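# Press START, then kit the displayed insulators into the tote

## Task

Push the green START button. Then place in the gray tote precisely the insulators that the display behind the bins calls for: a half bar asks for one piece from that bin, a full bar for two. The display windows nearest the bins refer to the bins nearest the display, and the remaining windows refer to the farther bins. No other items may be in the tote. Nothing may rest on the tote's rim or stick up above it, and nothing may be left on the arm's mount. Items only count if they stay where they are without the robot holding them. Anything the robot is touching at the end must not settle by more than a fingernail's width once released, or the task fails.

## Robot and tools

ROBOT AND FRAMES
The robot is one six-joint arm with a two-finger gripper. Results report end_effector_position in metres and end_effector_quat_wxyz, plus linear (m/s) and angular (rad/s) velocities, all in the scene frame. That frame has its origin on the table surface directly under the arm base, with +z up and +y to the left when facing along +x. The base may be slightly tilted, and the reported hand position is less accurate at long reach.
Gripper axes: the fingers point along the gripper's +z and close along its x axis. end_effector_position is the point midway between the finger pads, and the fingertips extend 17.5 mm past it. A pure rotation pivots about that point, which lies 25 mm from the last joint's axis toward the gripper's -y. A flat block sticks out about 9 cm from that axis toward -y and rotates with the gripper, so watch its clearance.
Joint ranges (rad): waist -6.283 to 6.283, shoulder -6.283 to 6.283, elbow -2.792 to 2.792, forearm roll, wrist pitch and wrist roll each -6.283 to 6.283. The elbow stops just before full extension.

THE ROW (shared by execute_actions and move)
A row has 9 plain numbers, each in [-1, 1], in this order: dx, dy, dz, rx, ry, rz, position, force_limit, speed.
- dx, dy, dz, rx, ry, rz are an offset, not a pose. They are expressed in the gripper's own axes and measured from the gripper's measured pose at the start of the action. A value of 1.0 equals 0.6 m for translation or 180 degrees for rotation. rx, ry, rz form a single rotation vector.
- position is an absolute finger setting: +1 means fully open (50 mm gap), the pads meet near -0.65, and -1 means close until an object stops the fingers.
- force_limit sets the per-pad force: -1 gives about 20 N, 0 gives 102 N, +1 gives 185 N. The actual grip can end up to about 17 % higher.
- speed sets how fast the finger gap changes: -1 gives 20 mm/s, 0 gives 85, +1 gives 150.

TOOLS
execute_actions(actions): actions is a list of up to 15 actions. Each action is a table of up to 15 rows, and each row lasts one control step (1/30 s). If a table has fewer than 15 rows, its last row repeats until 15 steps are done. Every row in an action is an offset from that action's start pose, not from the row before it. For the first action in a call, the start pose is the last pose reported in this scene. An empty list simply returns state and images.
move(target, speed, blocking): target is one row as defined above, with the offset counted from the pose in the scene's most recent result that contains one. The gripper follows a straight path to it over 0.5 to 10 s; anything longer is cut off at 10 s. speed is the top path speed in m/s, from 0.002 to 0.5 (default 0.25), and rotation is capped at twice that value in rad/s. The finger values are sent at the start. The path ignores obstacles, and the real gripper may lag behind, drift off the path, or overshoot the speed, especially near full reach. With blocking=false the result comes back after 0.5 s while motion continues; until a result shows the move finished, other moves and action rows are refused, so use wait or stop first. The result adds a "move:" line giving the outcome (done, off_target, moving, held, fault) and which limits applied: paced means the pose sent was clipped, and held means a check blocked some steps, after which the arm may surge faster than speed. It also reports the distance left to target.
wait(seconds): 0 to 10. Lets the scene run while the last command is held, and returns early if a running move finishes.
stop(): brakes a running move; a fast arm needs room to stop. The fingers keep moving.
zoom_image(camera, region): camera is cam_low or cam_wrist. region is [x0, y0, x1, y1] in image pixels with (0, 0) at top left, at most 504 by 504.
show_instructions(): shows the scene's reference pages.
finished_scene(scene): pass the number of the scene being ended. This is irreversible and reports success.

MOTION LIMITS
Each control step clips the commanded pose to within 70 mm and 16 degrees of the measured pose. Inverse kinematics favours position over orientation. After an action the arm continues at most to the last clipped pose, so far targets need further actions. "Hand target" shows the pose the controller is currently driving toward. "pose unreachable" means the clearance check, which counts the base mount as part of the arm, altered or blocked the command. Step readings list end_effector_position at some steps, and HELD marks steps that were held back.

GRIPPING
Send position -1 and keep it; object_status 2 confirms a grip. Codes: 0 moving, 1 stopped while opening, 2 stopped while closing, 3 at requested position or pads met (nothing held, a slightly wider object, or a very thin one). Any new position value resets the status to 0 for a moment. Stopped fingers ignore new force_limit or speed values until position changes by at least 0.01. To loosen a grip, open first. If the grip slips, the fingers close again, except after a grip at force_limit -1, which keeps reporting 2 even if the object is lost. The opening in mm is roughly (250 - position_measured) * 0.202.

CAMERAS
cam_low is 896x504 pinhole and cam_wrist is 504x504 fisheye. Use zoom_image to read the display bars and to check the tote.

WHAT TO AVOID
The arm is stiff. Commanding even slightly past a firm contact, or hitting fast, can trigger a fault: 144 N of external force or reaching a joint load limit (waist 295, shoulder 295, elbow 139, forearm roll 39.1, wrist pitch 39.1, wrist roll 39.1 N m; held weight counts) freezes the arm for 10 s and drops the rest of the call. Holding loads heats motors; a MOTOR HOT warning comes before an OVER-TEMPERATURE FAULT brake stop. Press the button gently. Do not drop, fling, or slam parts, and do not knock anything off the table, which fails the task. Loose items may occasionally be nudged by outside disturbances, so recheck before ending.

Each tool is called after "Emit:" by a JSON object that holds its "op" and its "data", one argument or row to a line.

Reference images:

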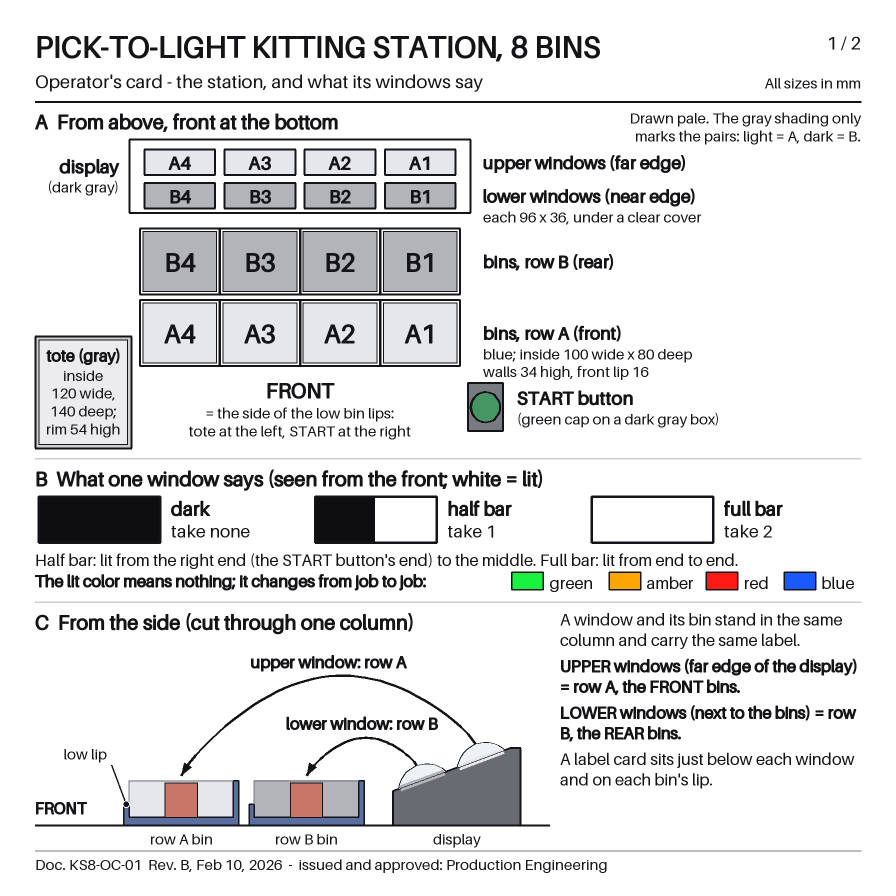

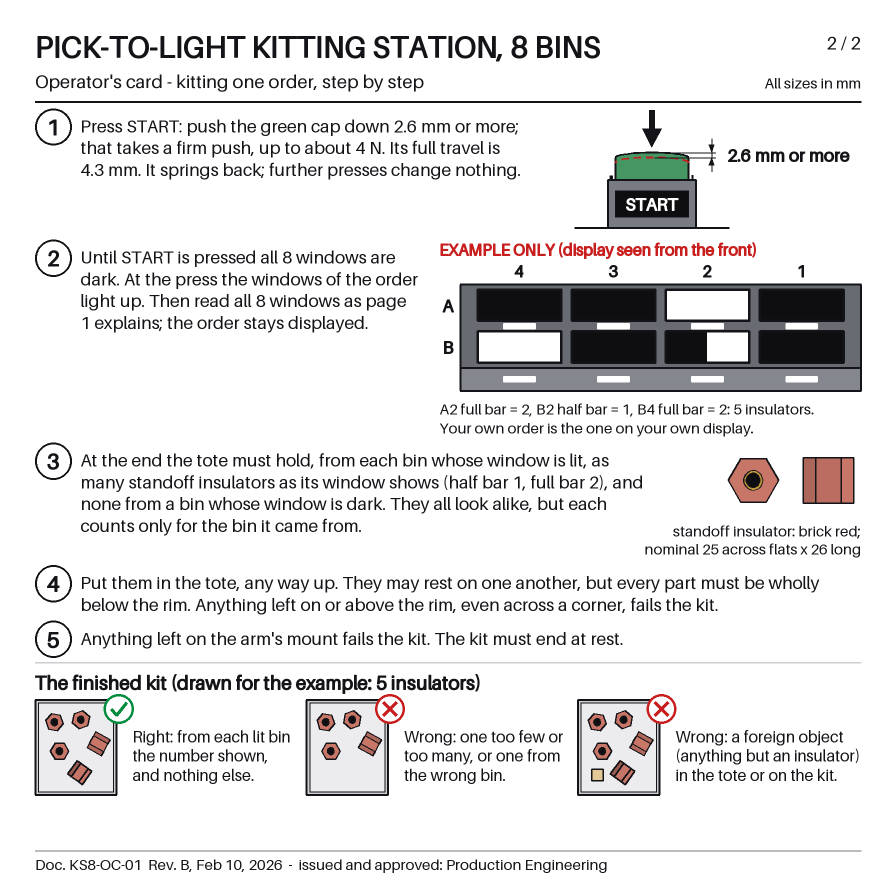

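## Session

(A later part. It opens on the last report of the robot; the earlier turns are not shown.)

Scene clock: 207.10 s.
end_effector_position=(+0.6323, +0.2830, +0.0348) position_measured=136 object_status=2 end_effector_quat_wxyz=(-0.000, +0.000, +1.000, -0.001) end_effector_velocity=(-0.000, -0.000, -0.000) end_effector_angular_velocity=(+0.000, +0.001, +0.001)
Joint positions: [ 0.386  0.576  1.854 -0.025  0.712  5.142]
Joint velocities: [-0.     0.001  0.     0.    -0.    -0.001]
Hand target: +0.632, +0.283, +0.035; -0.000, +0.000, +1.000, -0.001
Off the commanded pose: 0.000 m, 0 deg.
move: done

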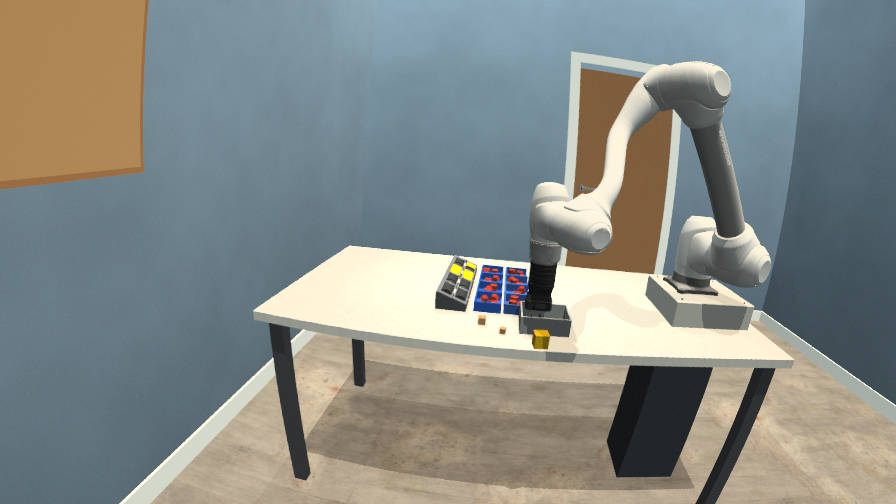

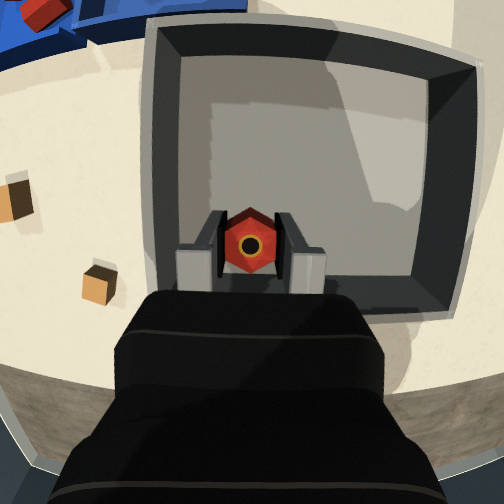

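Emit:
{"op": "execute_actions", "data": {
  "actions": [
    [[0,0,0,0,0,0,0.55,-0.6,0]]
  ]
}}

Emit:
{"op": "zoom_image", "data": {
  "camera": "cam_wrist",
  "region": [190, 180, 310, 300]
}}

Scene clock: 210.97 s.
end_effector_position=(+0.6323, +0.2830, +0.0348) position_measured=70 object_status=3 end_effector_quat_wxyz=(-0.000, +0.000, +1.000, -0.001) end_effector_velocity=(-0.000, -0.000, +0.000) end_effector_angular_velocity=(+0.000, +0.001, +0.001)
Joint positions: [ 0.386  0.577  1.854 -0.025  0.712  5.142]
Joint velocities: [-0.    -0.     0.     0.001  0.001 -0.002]
Hand target: +0.632, +0.283, +0.035; -0.000, +0.000, +1.000, -0.001
Off the commanded pose: 0.000 m, 0 deg.
Step readings (end_effector_position):
0: (+0.6323, +0.2830, +0.0348)
1: (+0.6323, +0.2830, +0.0348)
2: (+0.6323, +0.2830, +0.0348)
4: (+0.6323, +0.2830, +0.0348)
8: (+0.6323, +0.2830, +0.0348)
15: end_effector_position above

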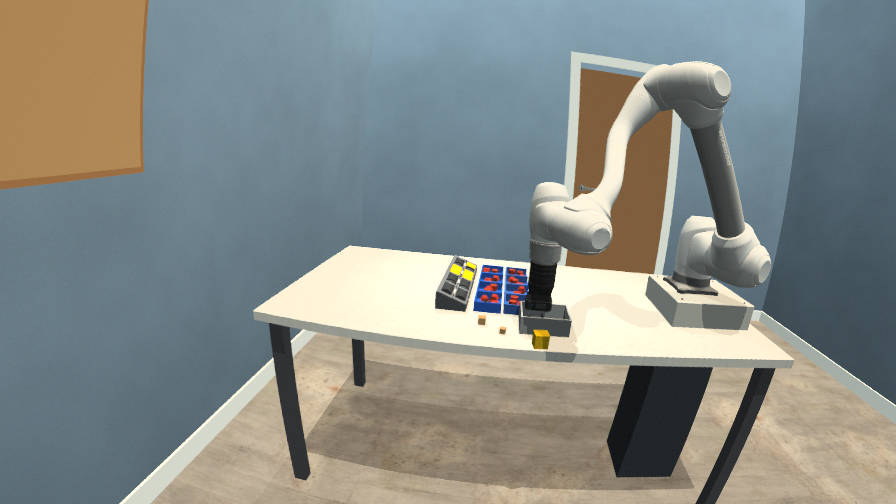

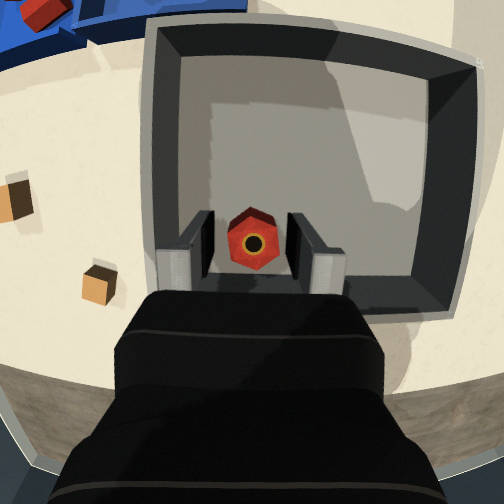

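Region (190, 180, 310, 300) of cam_wrist's 504x504 image, scaled by 4.200, with more detail than that image has.

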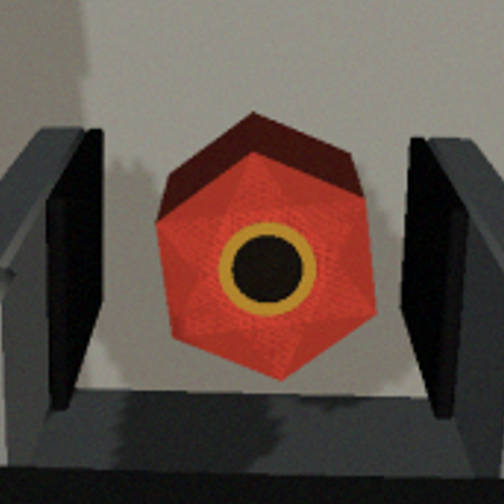

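Emit:
{"op": "move", "data": {
  "target": [0, 0, -0.092, 0, 0, 0, 0.55, -0.6, 0],
  "speed": 0.2
}}

Emit:
{"op": "move", "data": {
  "target": [-0.2645, -0.5777, 0, 0, 0, 0, 0.55, -0.6, 0],
  "speed": 0.4
}}

Emit:
{"op": "zoom_image", "data": {
  "camera": "cam_wrist",
  "region": [150, 80, 390, 320]
}}

Scene clock: 218.43 s.
end_effector_position=(+0.6322, +0.2830, +0.0899) position_measured=70 object_status=3 end_effector_quat_wxyz=(-0.000, +0.000, +1.000, -0.001) end_effector_velocity=(+0.001, +0.001, +0.000) end_effector_angular_velocity=(+0.001, -0.002, +0.000)
Joint positions: [ 0.388  0.509  1.833 -0.023  0.8    5.14 ]
Joint velocities: [ 0.    -0.    -0.     0.    -0.002 -0.   ]
Hand target: +0.632, +0.283, +0.090; -0.000, +0.000, +1.000, -0.001
Off the commanded pose: 0.000 m, 0 deg.
move: done

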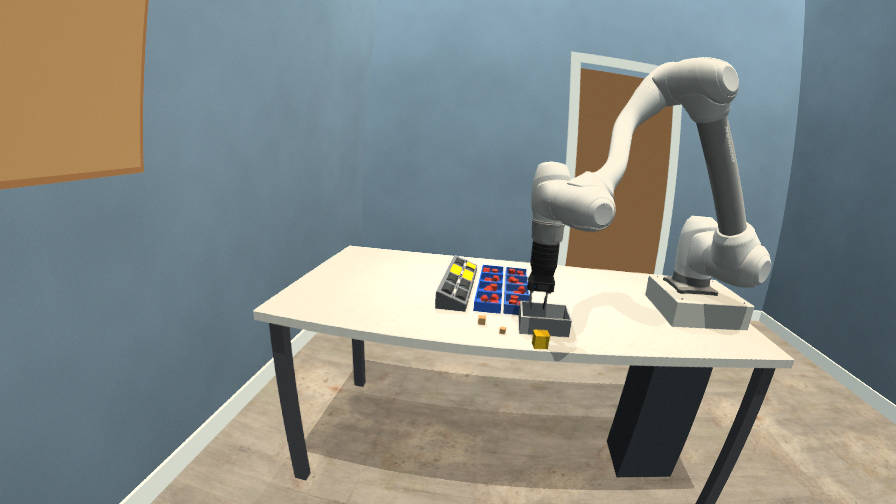

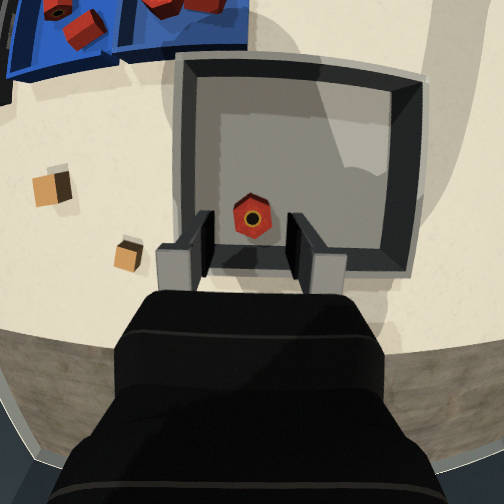

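Scene clock: 219.83 s.
end_effector_position=(+0.7904, -0.0631, +0.0904) position_measured=70 object_status=3 end_effector_quat_wxyz=(-0.000, +0.000, +1.000, -0.000) end_effector_velocity=(-0.000, +0.000, -0.000) end_effector_angular_velocity=(+0.001, +0.002, -0.001)
Joint positions: [-0.11   0.608  1.643 -0.017  0.884  4.637]
Joint velocities: [-0.     0.001 -0.001  0.001  0.003 -0.   ]
Hand target: +0.790, -0.063, +0.090; -0.000, +0.000, +1.000, -0.000
Off the commanded pose: 0.001 m, 0 deg.
move: done

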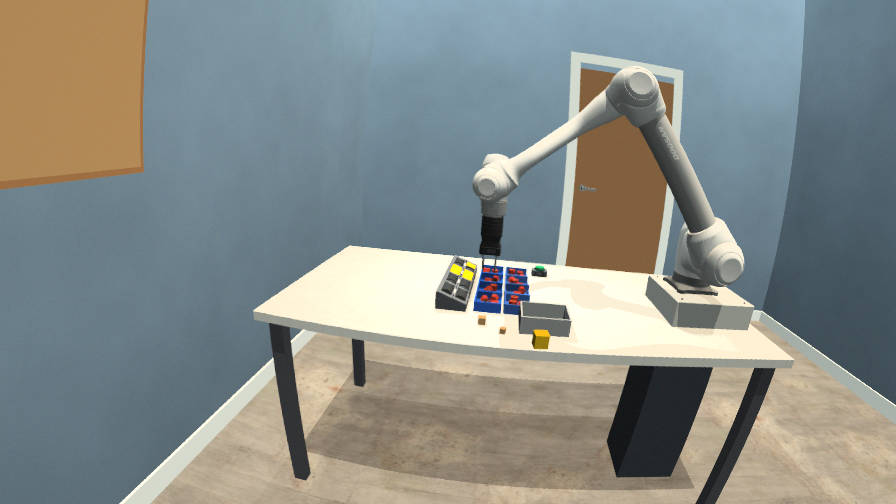

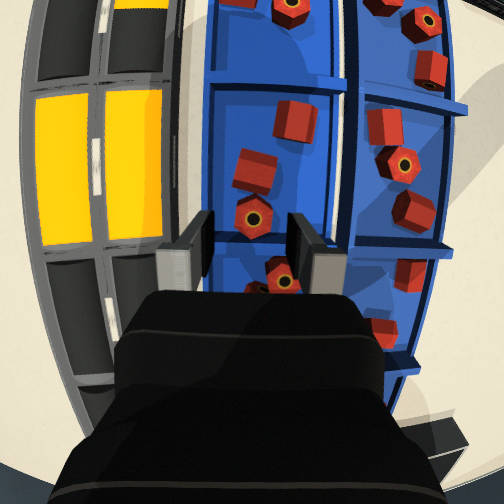

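Region (150, 80, 390, 320) of cam_wrist's 504x504 image, scaled by 2.100, with more detail than that image has.

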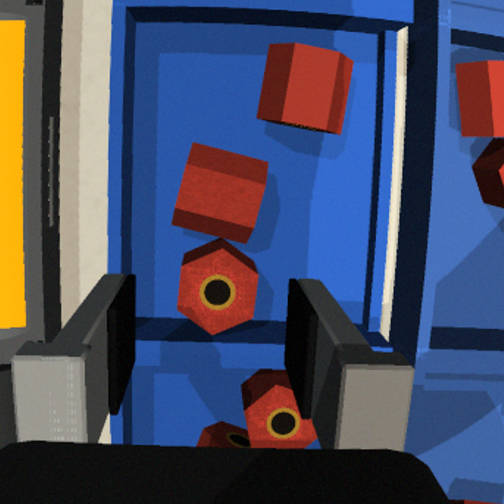

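Emit:
{"op": "move", "data": {
  "target": [0.0035, 0.001, 0.1007, 0, 0, 0.022, 0.37, -0.6, 0.5],
  "speed": 0.12
}}

Emit:
{"op": "execute_actions", "data": {
  "actions": [
    [[0,0,0,0,0,0,-1,-0.6,0]]
  ]
}}

Scene clock: 229.23 s.
end_effector_position=(+0.7884, -0.0626, +0.0300) position_measured=97 object_status=3 end_effector_quat_wxyz=(-0.000, +0.035, +0.999, -0.000) end_effector_velocity=(-0.001, -0.001, -0.000) end_effector_angular_velocity=(-0.002, +0.003, +0.002)
Joint positions: [-0.111  0.673  1.665 -0.019  0.797  4.708]
Joint velocities: [-0.001  0.    -0.    -0.002  0.003 -0.001]
Hand target: +0.788, -0.063, +0.030; -0.000, +0.035, +0.999, -0.000
Off the commanded pose: 0.000 m, 0 deg.
move: done

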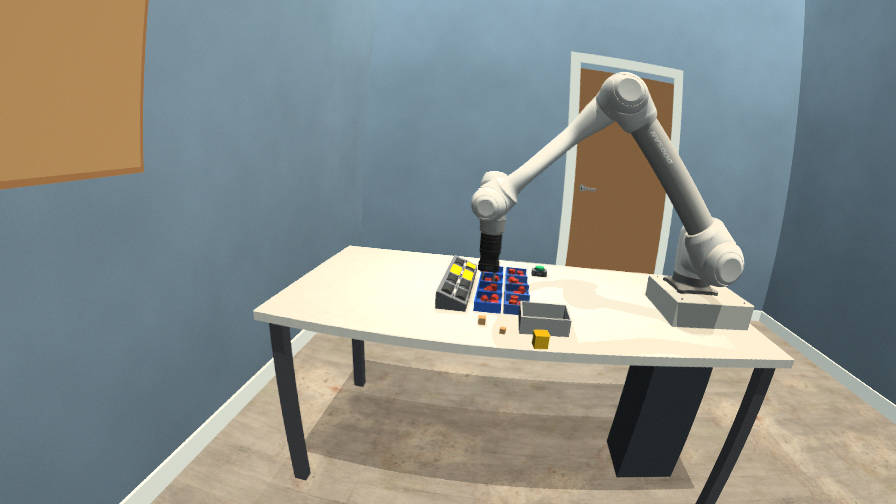

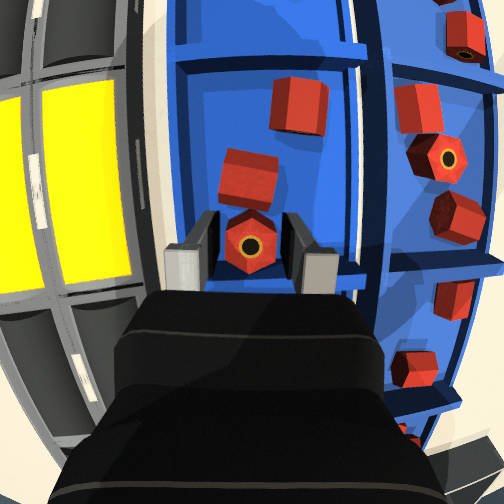

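Scene clock: 229.73 s.
end_effector_position=(+0.7884, -0.0626, +0.0300) position_measured=137 object_status=2 end_effector_quat_wxyz=(-0.000, +0.035, +0.999, -0.000) end_effector_velocity=(+0.001, -0.000, -0.000) end_effector_angular_velocity=(-0.000, -0.001, +0.001)
Joint positions: [-0.111  0.673  1.665 -0.019  0.797  4.708]
Joint velocities: [-0.     0.    -0.    -0.    -0.002 -0.   ]
Hand target: +0.788, -0.063, +0.030; -0.000, +0.035, +0.999, -0.000
Off the commanded pose: 0.000 m, 0 deg.
Step readings (end_effector_position):
0: (+0.7884, -0.0626, +0.0300)
1: (+0.7884, -0.0626, +0.0300)
2: (+0.7884, -0.0626, +0.0300)
4: (+0.7884, -0.0626, +0.0300)
8: (+0.7884, -0.0626, +0.0300)
15: end_effector_position above

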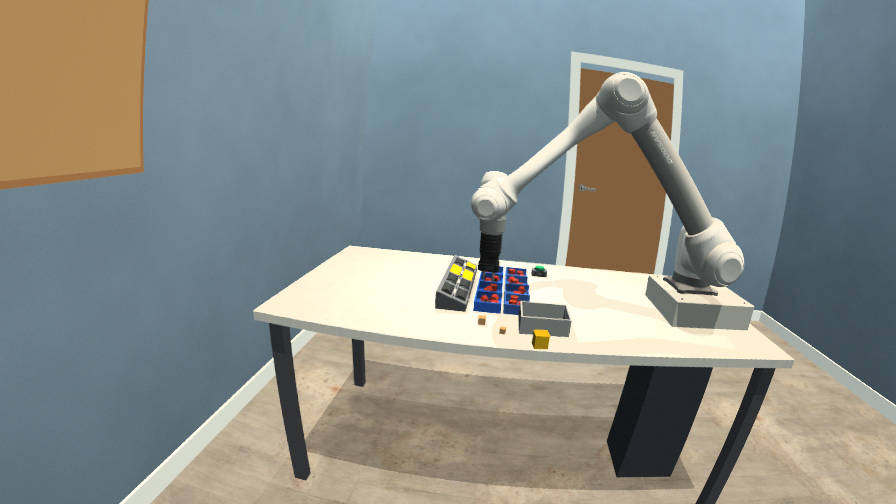

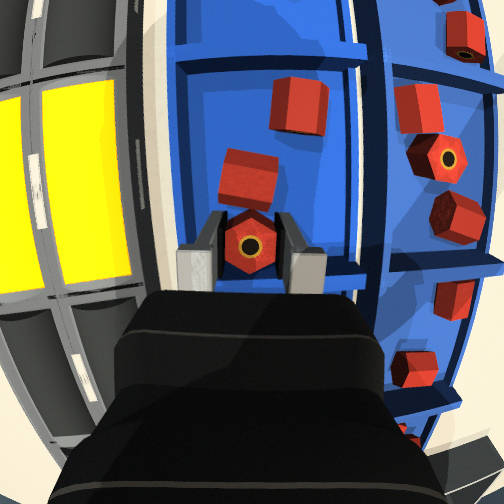

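Emit:
{"op": "move", "data": {
  "target": [0, 0, -0.1167, 0, 0, -0.022, -1, -0.6, 0],
  "speed": 0.2
}}

Emit:
{"op": "move", "data": {
  "target": [0.3707, 0.576, 0, 0, 0, 0, -1, -0.6, 0],
  "speed": 0.4
}}

Emit:
{"op": "move", "data": {
  "target": [0, 0, 0.113, 0, 0, 0, -1, -0.6, 0],
  "speed": 0.12
}}

Scene clock: 242.50 s.
end_effector_position=(+0.7883, -0.0626, +0.0999) position_measured=137 object_status=2 end_effector_quat_wxyz=(-0.000, +0.000, +1.000, -0.000) end_effector_velocity=(+0.000, -0.000, +0.000) end_effector_angular_velocity=(-0.001, -0.001, +0.001)
Joint positions: [-0.11   0.595  1.644 -0.017  0.896  4.638]
Joint velocities: [-0.    -0.    -0.    -0.001 -0.    -0.001]
Hand target: +0.788, -0.063, +0.100; -0.000, +0.000, +1.000, -0.000
Off the commanded pose: 0.000 m, 0 deg.
move: done

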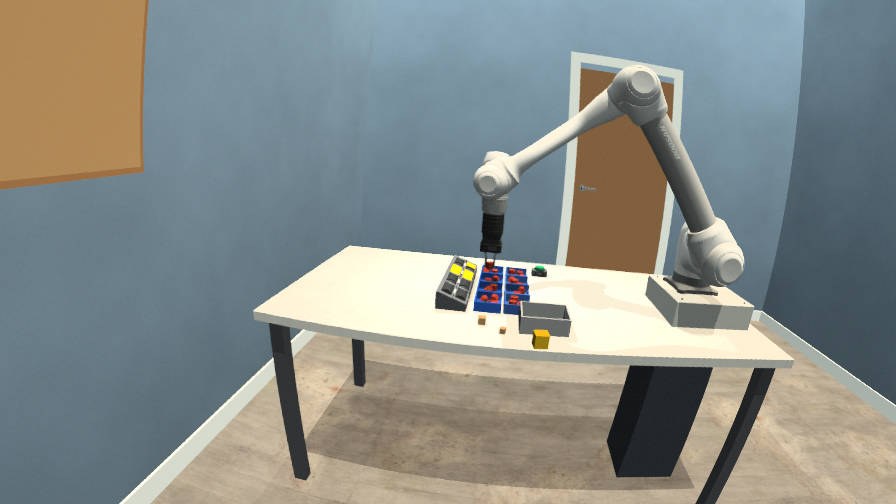

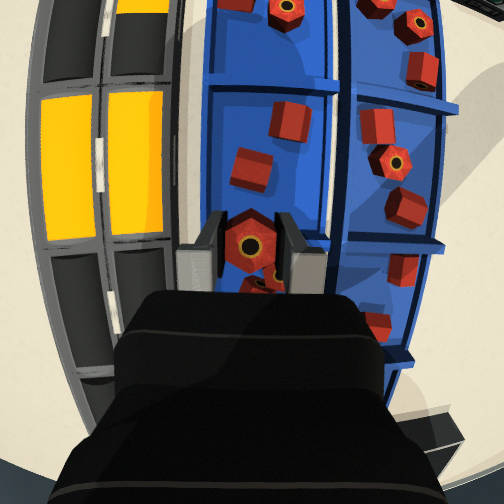

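Scene clock: 244.00 s.
end_effector_position=(+0.5663, +0.2826, +0.0994) position_measured=137 object_status=2 end_effector_quat_wxyz=(-0.000, +0.000, +1.000, -0.001) end_effector_velocity=(+0.000, +0.001, -0.001) end_effector_angular_velocity=(+0.000, +0.002, -0.001)
Joint positions: [ 0.428  0.428  1.949 -0.024  0.766  5.182]
Joint velocities: [ 0.001  0.002 -0.001  0.002  0.001  0.   ]
Hand target: +0.566, +0.283, +0.099; -0.000, +0.000, +1.000, -0.001
Off the commanded pose: 0.001 m, 0 deg.
move: done

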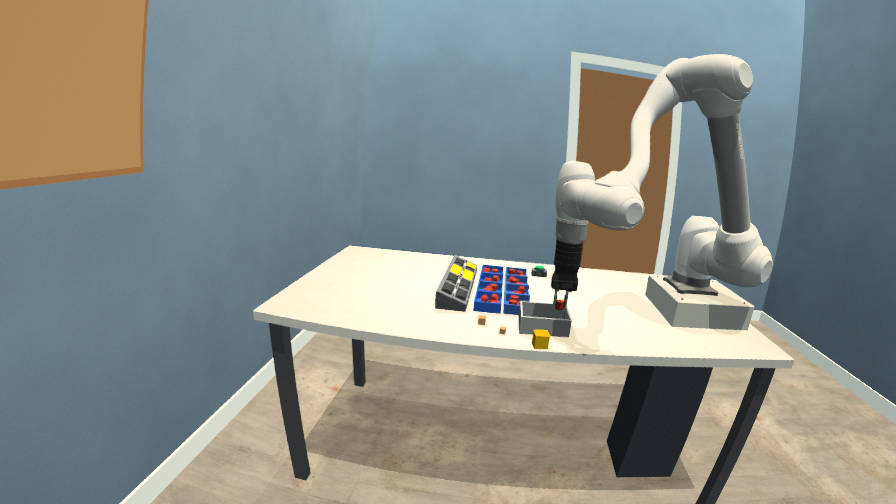

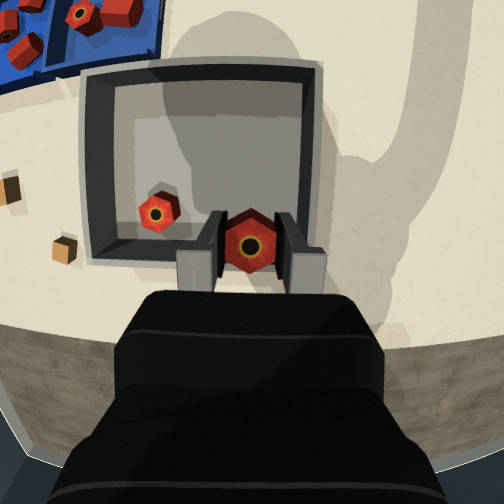

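Scene clock: 244.90 s.
end_effector_position=(+0.5664, +0.2825, +0.0317) position_measured=137 object_status=2 end_effector_quat_wxyz=(-0.000, +0.000, +1.000, -0.001) end_effector_velocity=(+0.000, +0.000, -0.000) end_effector_angular_velocity=(+0.001, -0.000, +0.000)
Joint positions: [ 0.427  0.518  1.976 -0.027  0.649  5.185]
Joint velocities: [ 0.     0.     0.     0.001 -0.001 -0.001]
Hand target: +0.566, +0.282, +0.032; -0.000, +0.000, +1.000, -0.001
Off the commanded pose: 0.000 m, 0 deg.
move: done

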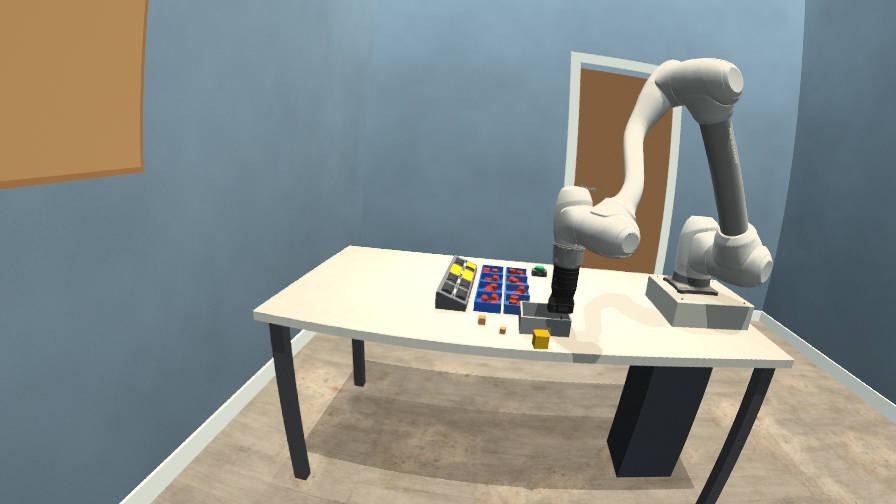

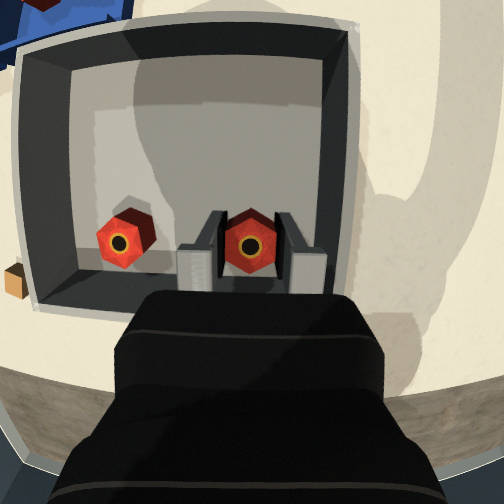

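Emit:
{"op": "execute_actions", "data": {
  "actions": [
    [[0,0,0,0,0,0,0.42,-0.6,0]]
  ]
}}

Emit:
{"op": "move", "data": {
  "target": [0, 0, -0.097, 0, 0, 0, 0.42, -0.6, 0],
  "speed": 0.2
}}

Emit:
{"op": "move", "data": {
  "target": [-0.3687, -0.6217, 0, 0, 0, 0.079, 0.42, -0.6, 0],
  "speed": 0.4
}}

Emit:
{"op": "zoom_image", "data": {
  "camera": "cam_wrist",
  "region": [150, 120, 350, 320]
}}

Scene clock: 252.53 s.
end_effector_position=(+0.5664, +0.2825, +0.0317) position_measured=90 object_status=3 end_effector_quat_wxyz=(-0.000, +0.000, +1.000, -0.001) end_effector_velocity=(-0.000, -0.000, +0.000) end_effector_angular_velocity=(+0.001, +0.000, -0.002)
Joint positions: [ 0.427  0.518  1.976 -0.027  0.649  5.185]
Joint velocities: [-0.    -0.     0.     0.001  0.     0.001]
Hand target: +0.566, +0.282, +0.032; -0.000, +0.000, +1.000, -0.001
Off the commanded pose: 0.000 m, 0 deg.
Step readings (end_effector_position):
0: (+0.5664, +0.2825, +0.0317)
1: (+0.5664, +0.2825, +0.0317)
2: (+0.5664, +0.2825, +0.0317)
4: (+0.5664, +0.2825, +0.0317)
8: (+0.5664, +0.2825, +0.0317)
15: end_effector_position above

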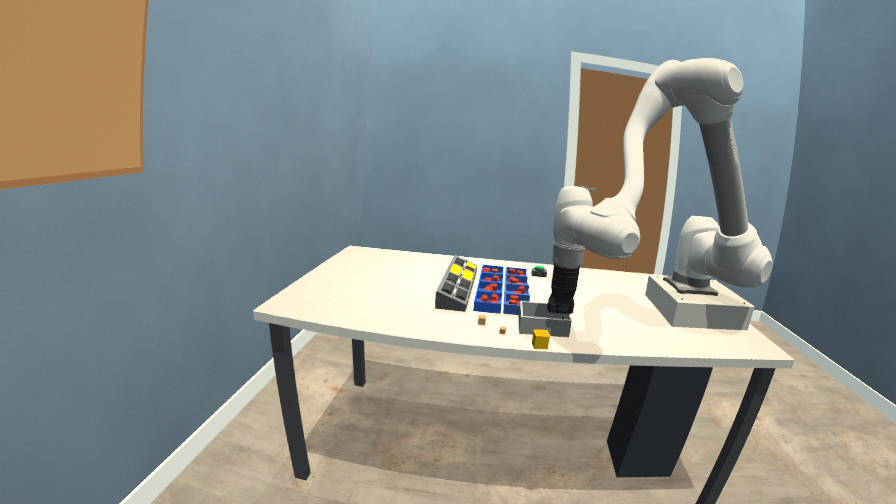

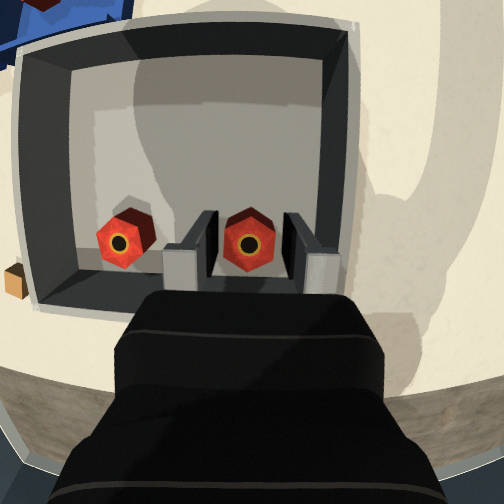

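Scene clock: 253.27 s.
end_effector_position=(+0.5663, +0.2825, +0.0898) position_measured=90 object_status=3 end_effector_quat_wxyz=(-0.000, +0.000, +1.000, -0.001) end_effector_velocity=(-0.000, +0.000, +0.001) end_effector_angular_velocity=(+0.000, +0.000, -0.001)
Joint positions: [ 0.428  0.44   1.954 -0.024  0.749  5.182]
Joint velocities: [-0.    -0.001 -0.     0.     0.001  0.001]
Hand target: +0.566, +0.283, +0.090; -0.000, +0.000, +1.000, -0.001
Off the commanded pose: 0.000 m, 0 deg.
move: done

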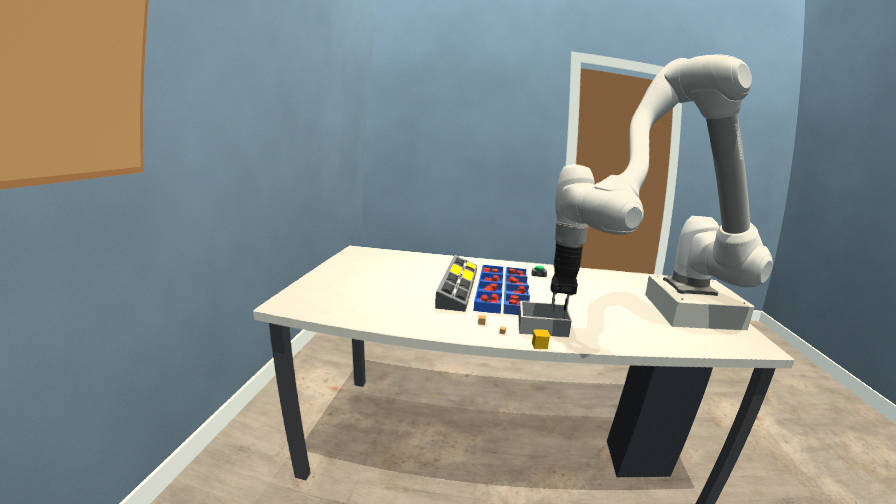

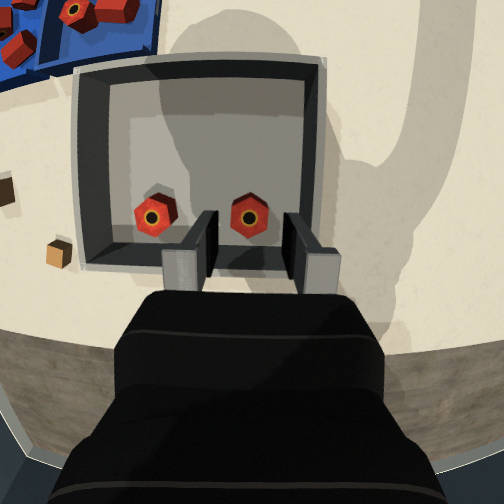

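Scene clock: 254.80 s.
end_effector_position=(+0.7870, -0.0900, +0.0904) position_measured=90 object_status=3 end_effector_quat_wxyz=(-0.000, +0.124, +0.992, -0.000) end_effector_velocity=(+0.000, -0.000, -0.000) end_effector_angular_velocity=(-0.000, +0.000, +0.000)
Joint positions: [-0.145  0.613  1.633 -0.017  0.889  4.851]
Joint velocities: [ 0.     0.001 -0.001 -0.     0.    -0.   ]
Hand target: +0.787, -0.090, +0.090; -0.000, +0.124, +0.992, -0.000
Off the commanded pose: 0.001 m, 0 deg.
move: done

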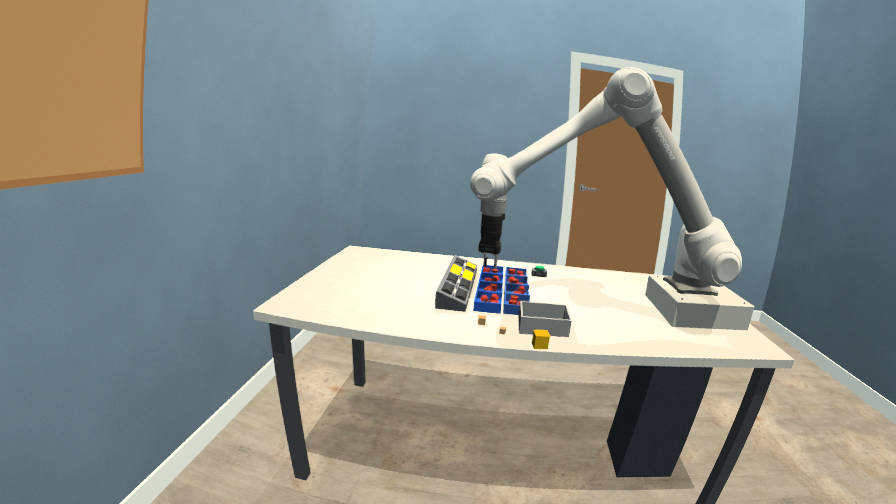

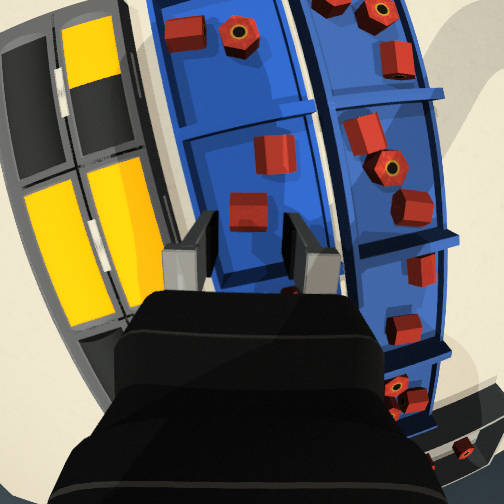

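Region (150, 120, 350, 320) of cam_wrist's 504x504 image, scaled by 2.520, with more detail than that image has.

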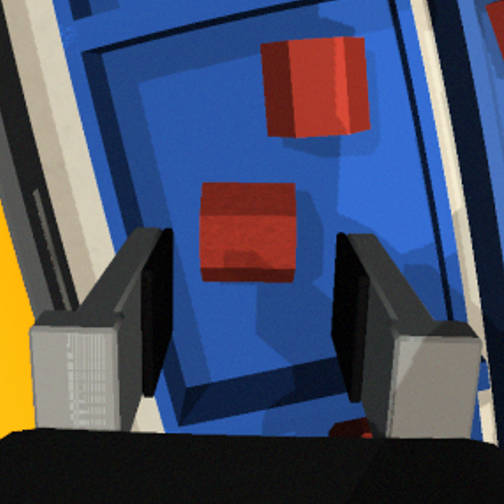

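Emit:
{"op": "move", "data": {
  "target": [-0.001, 0, 0.104, 0, 0, 0, 0.42, -0.6, 0.5],
  "speed": 0.12
}}

Emit:
{"op": "execute_actions", "data": {
  "actions": [
    [[0,0,0,0,0,0,-1,-0.6,0]]
  ]
}}

Emit:
{"op": "move", "data": {
  "target": [0, 0, -0.12, 0, 0, -0.079, -1, -0.6, 0],
  "speed": 0.2
}}

Emit:
{"op": "zoom_image", "data": {
  "camera": "cam_wrist",
  "region": [300, 100, 500, 300]
}}

Scene clock: 268.00 s.
end_effector_position=(+0.7876, -0.0902, +0.0281) position_measured=90 object_status=3 end_effector_quat_wxyz=(-0.000, +0.124, +0.992, -0.000) end_effector_velocity=(-0.000, -0.000, -0.000) end_effector_angular_velocity=(+0.000, +0.001, -0.002)
Joint positions: [-0.146  0.681  1.653 -0.018  0.801  4.852]
Joint velocities: [-0.     0.001  0.     0.     0.     0.001]
Hand target: +0.788, -0.090, +0.028; -0.000, +0.124, +0.992, -0.000
Off the commanded pose: 0.000 m, 0 deg.
move: done

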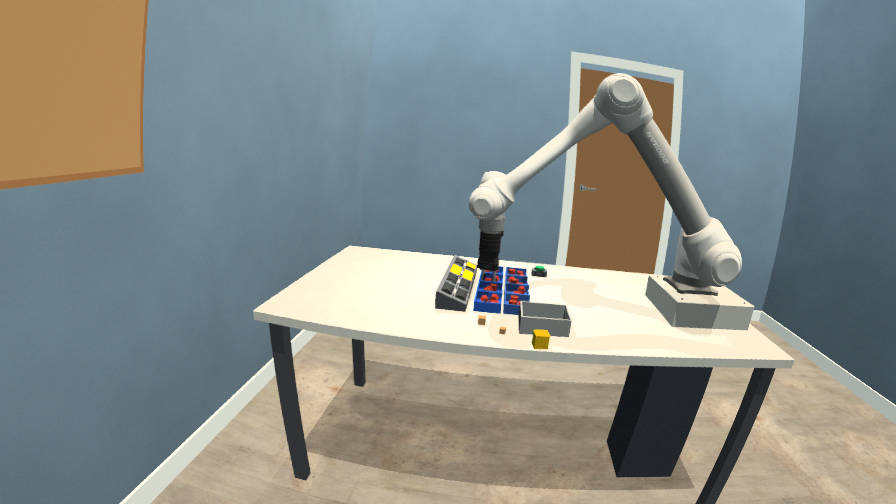

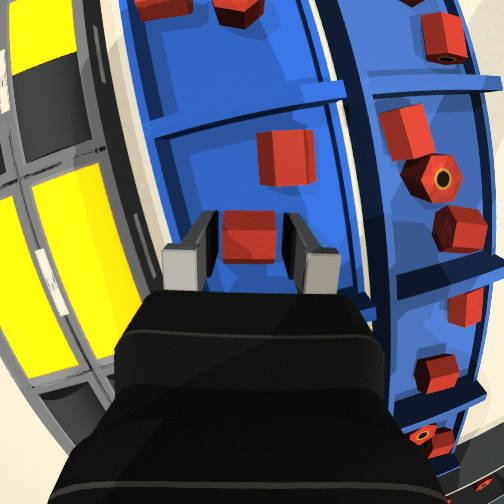

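Scene clock: 268.50 s.
end_effector_position=(+0.7876, -0.0902, +0.0280) position_measured=132 object_status=2 end_effector_quat_wxyz=(-0.000, +0.124, +0.992, -0.000) end_effector_velocity=(-0.001, +0.000, -0.000) end_effector_angular_velocity=(+0.000, +0.002, +0.001)
Joint positions: [-0.146  0.681  1.653 -0.018  0.801  4.852]
Joint velocities: [ 0.     0.     0.    -0.     0.002 -0.001]
Hand target: +0.788, -0.090, +0.028; -0.000, +0.124, +0.992, -0.000
Off the commanded pose: 0.000 m, 0 deg.
Step readings (end_effector_position):
0: (+0.7876, -0.0902, +0.0281)
1: (+0.7876, -0.0902, +0.0280)
2: (+0.7876, -0.0902, +0.0280)
4: (+0.7876, -0.0902, +0.0280)
8: (+0.7876, -0.0902, +0.0280)
15: end_effector_position above

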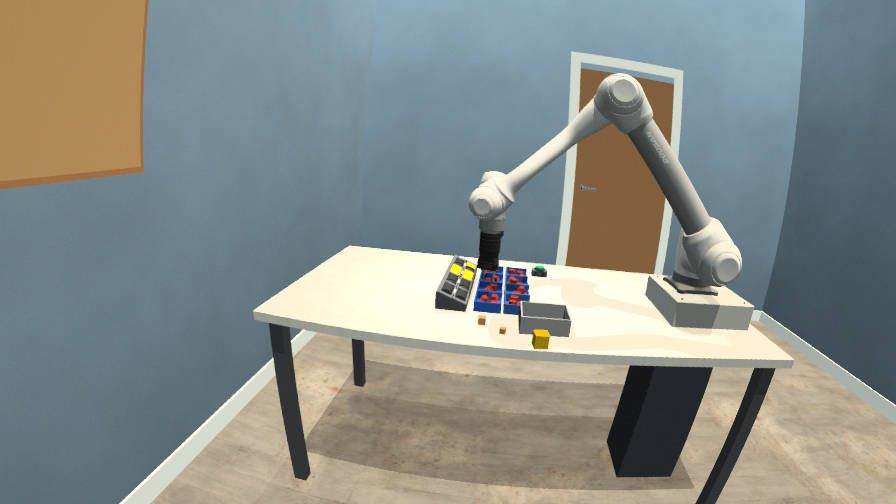

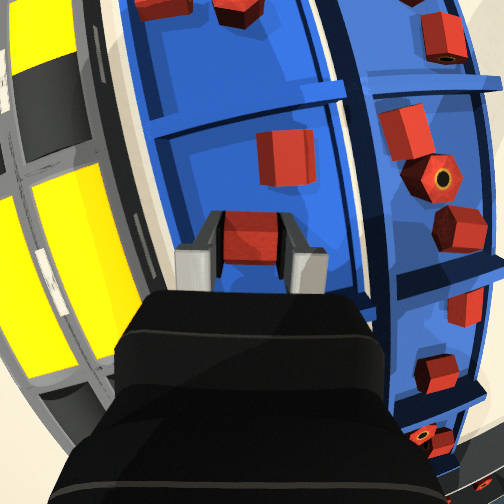

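Scene clock: 269.47 s.
end_effector_position=(+0.7875, -0.0899, +0.0999) position_measured=132 object_status=2 end_effector_quat_wxyz=(-0.000, +0.000, +1.000, -0.000) end_effector_velocity=(+0.001, +0.000, +0.000) end_effector_angular_velocity=(+0.001, -0.002, +0.001)
Joint positions: [-0.144  0.596  1.641 -0.017  0.897  4.603]
Joint velocities: [-0.    -0.    -0.     0.001 -0.001 -0.002]
Hand target: +0.788, -0.090, +0.100; -0.000, +0.000, +1.000, -0.000
Off the commanded pose: 0.000 m, 0 deg.
move: done

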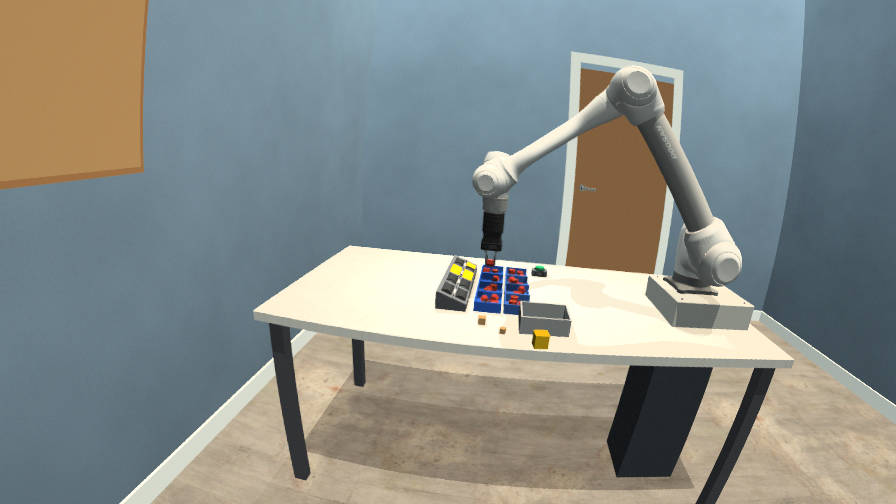

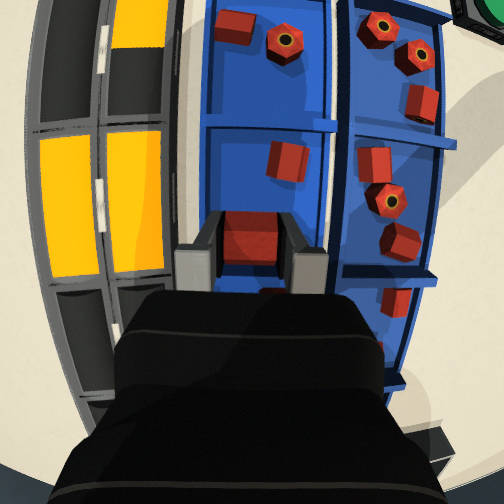

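Region (300, 100, 500, 300) of cam_wrist's 504x504 image, scaled by 2.520, with more detail than that image has.

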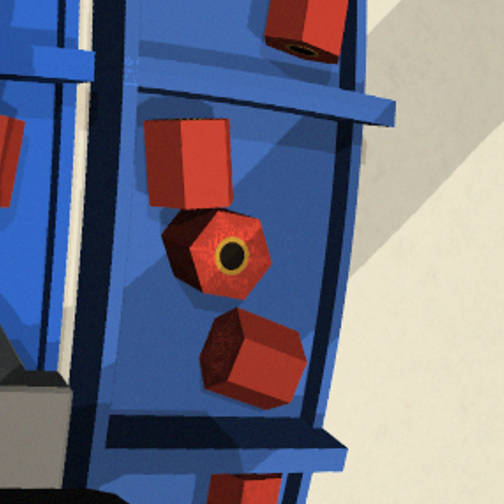

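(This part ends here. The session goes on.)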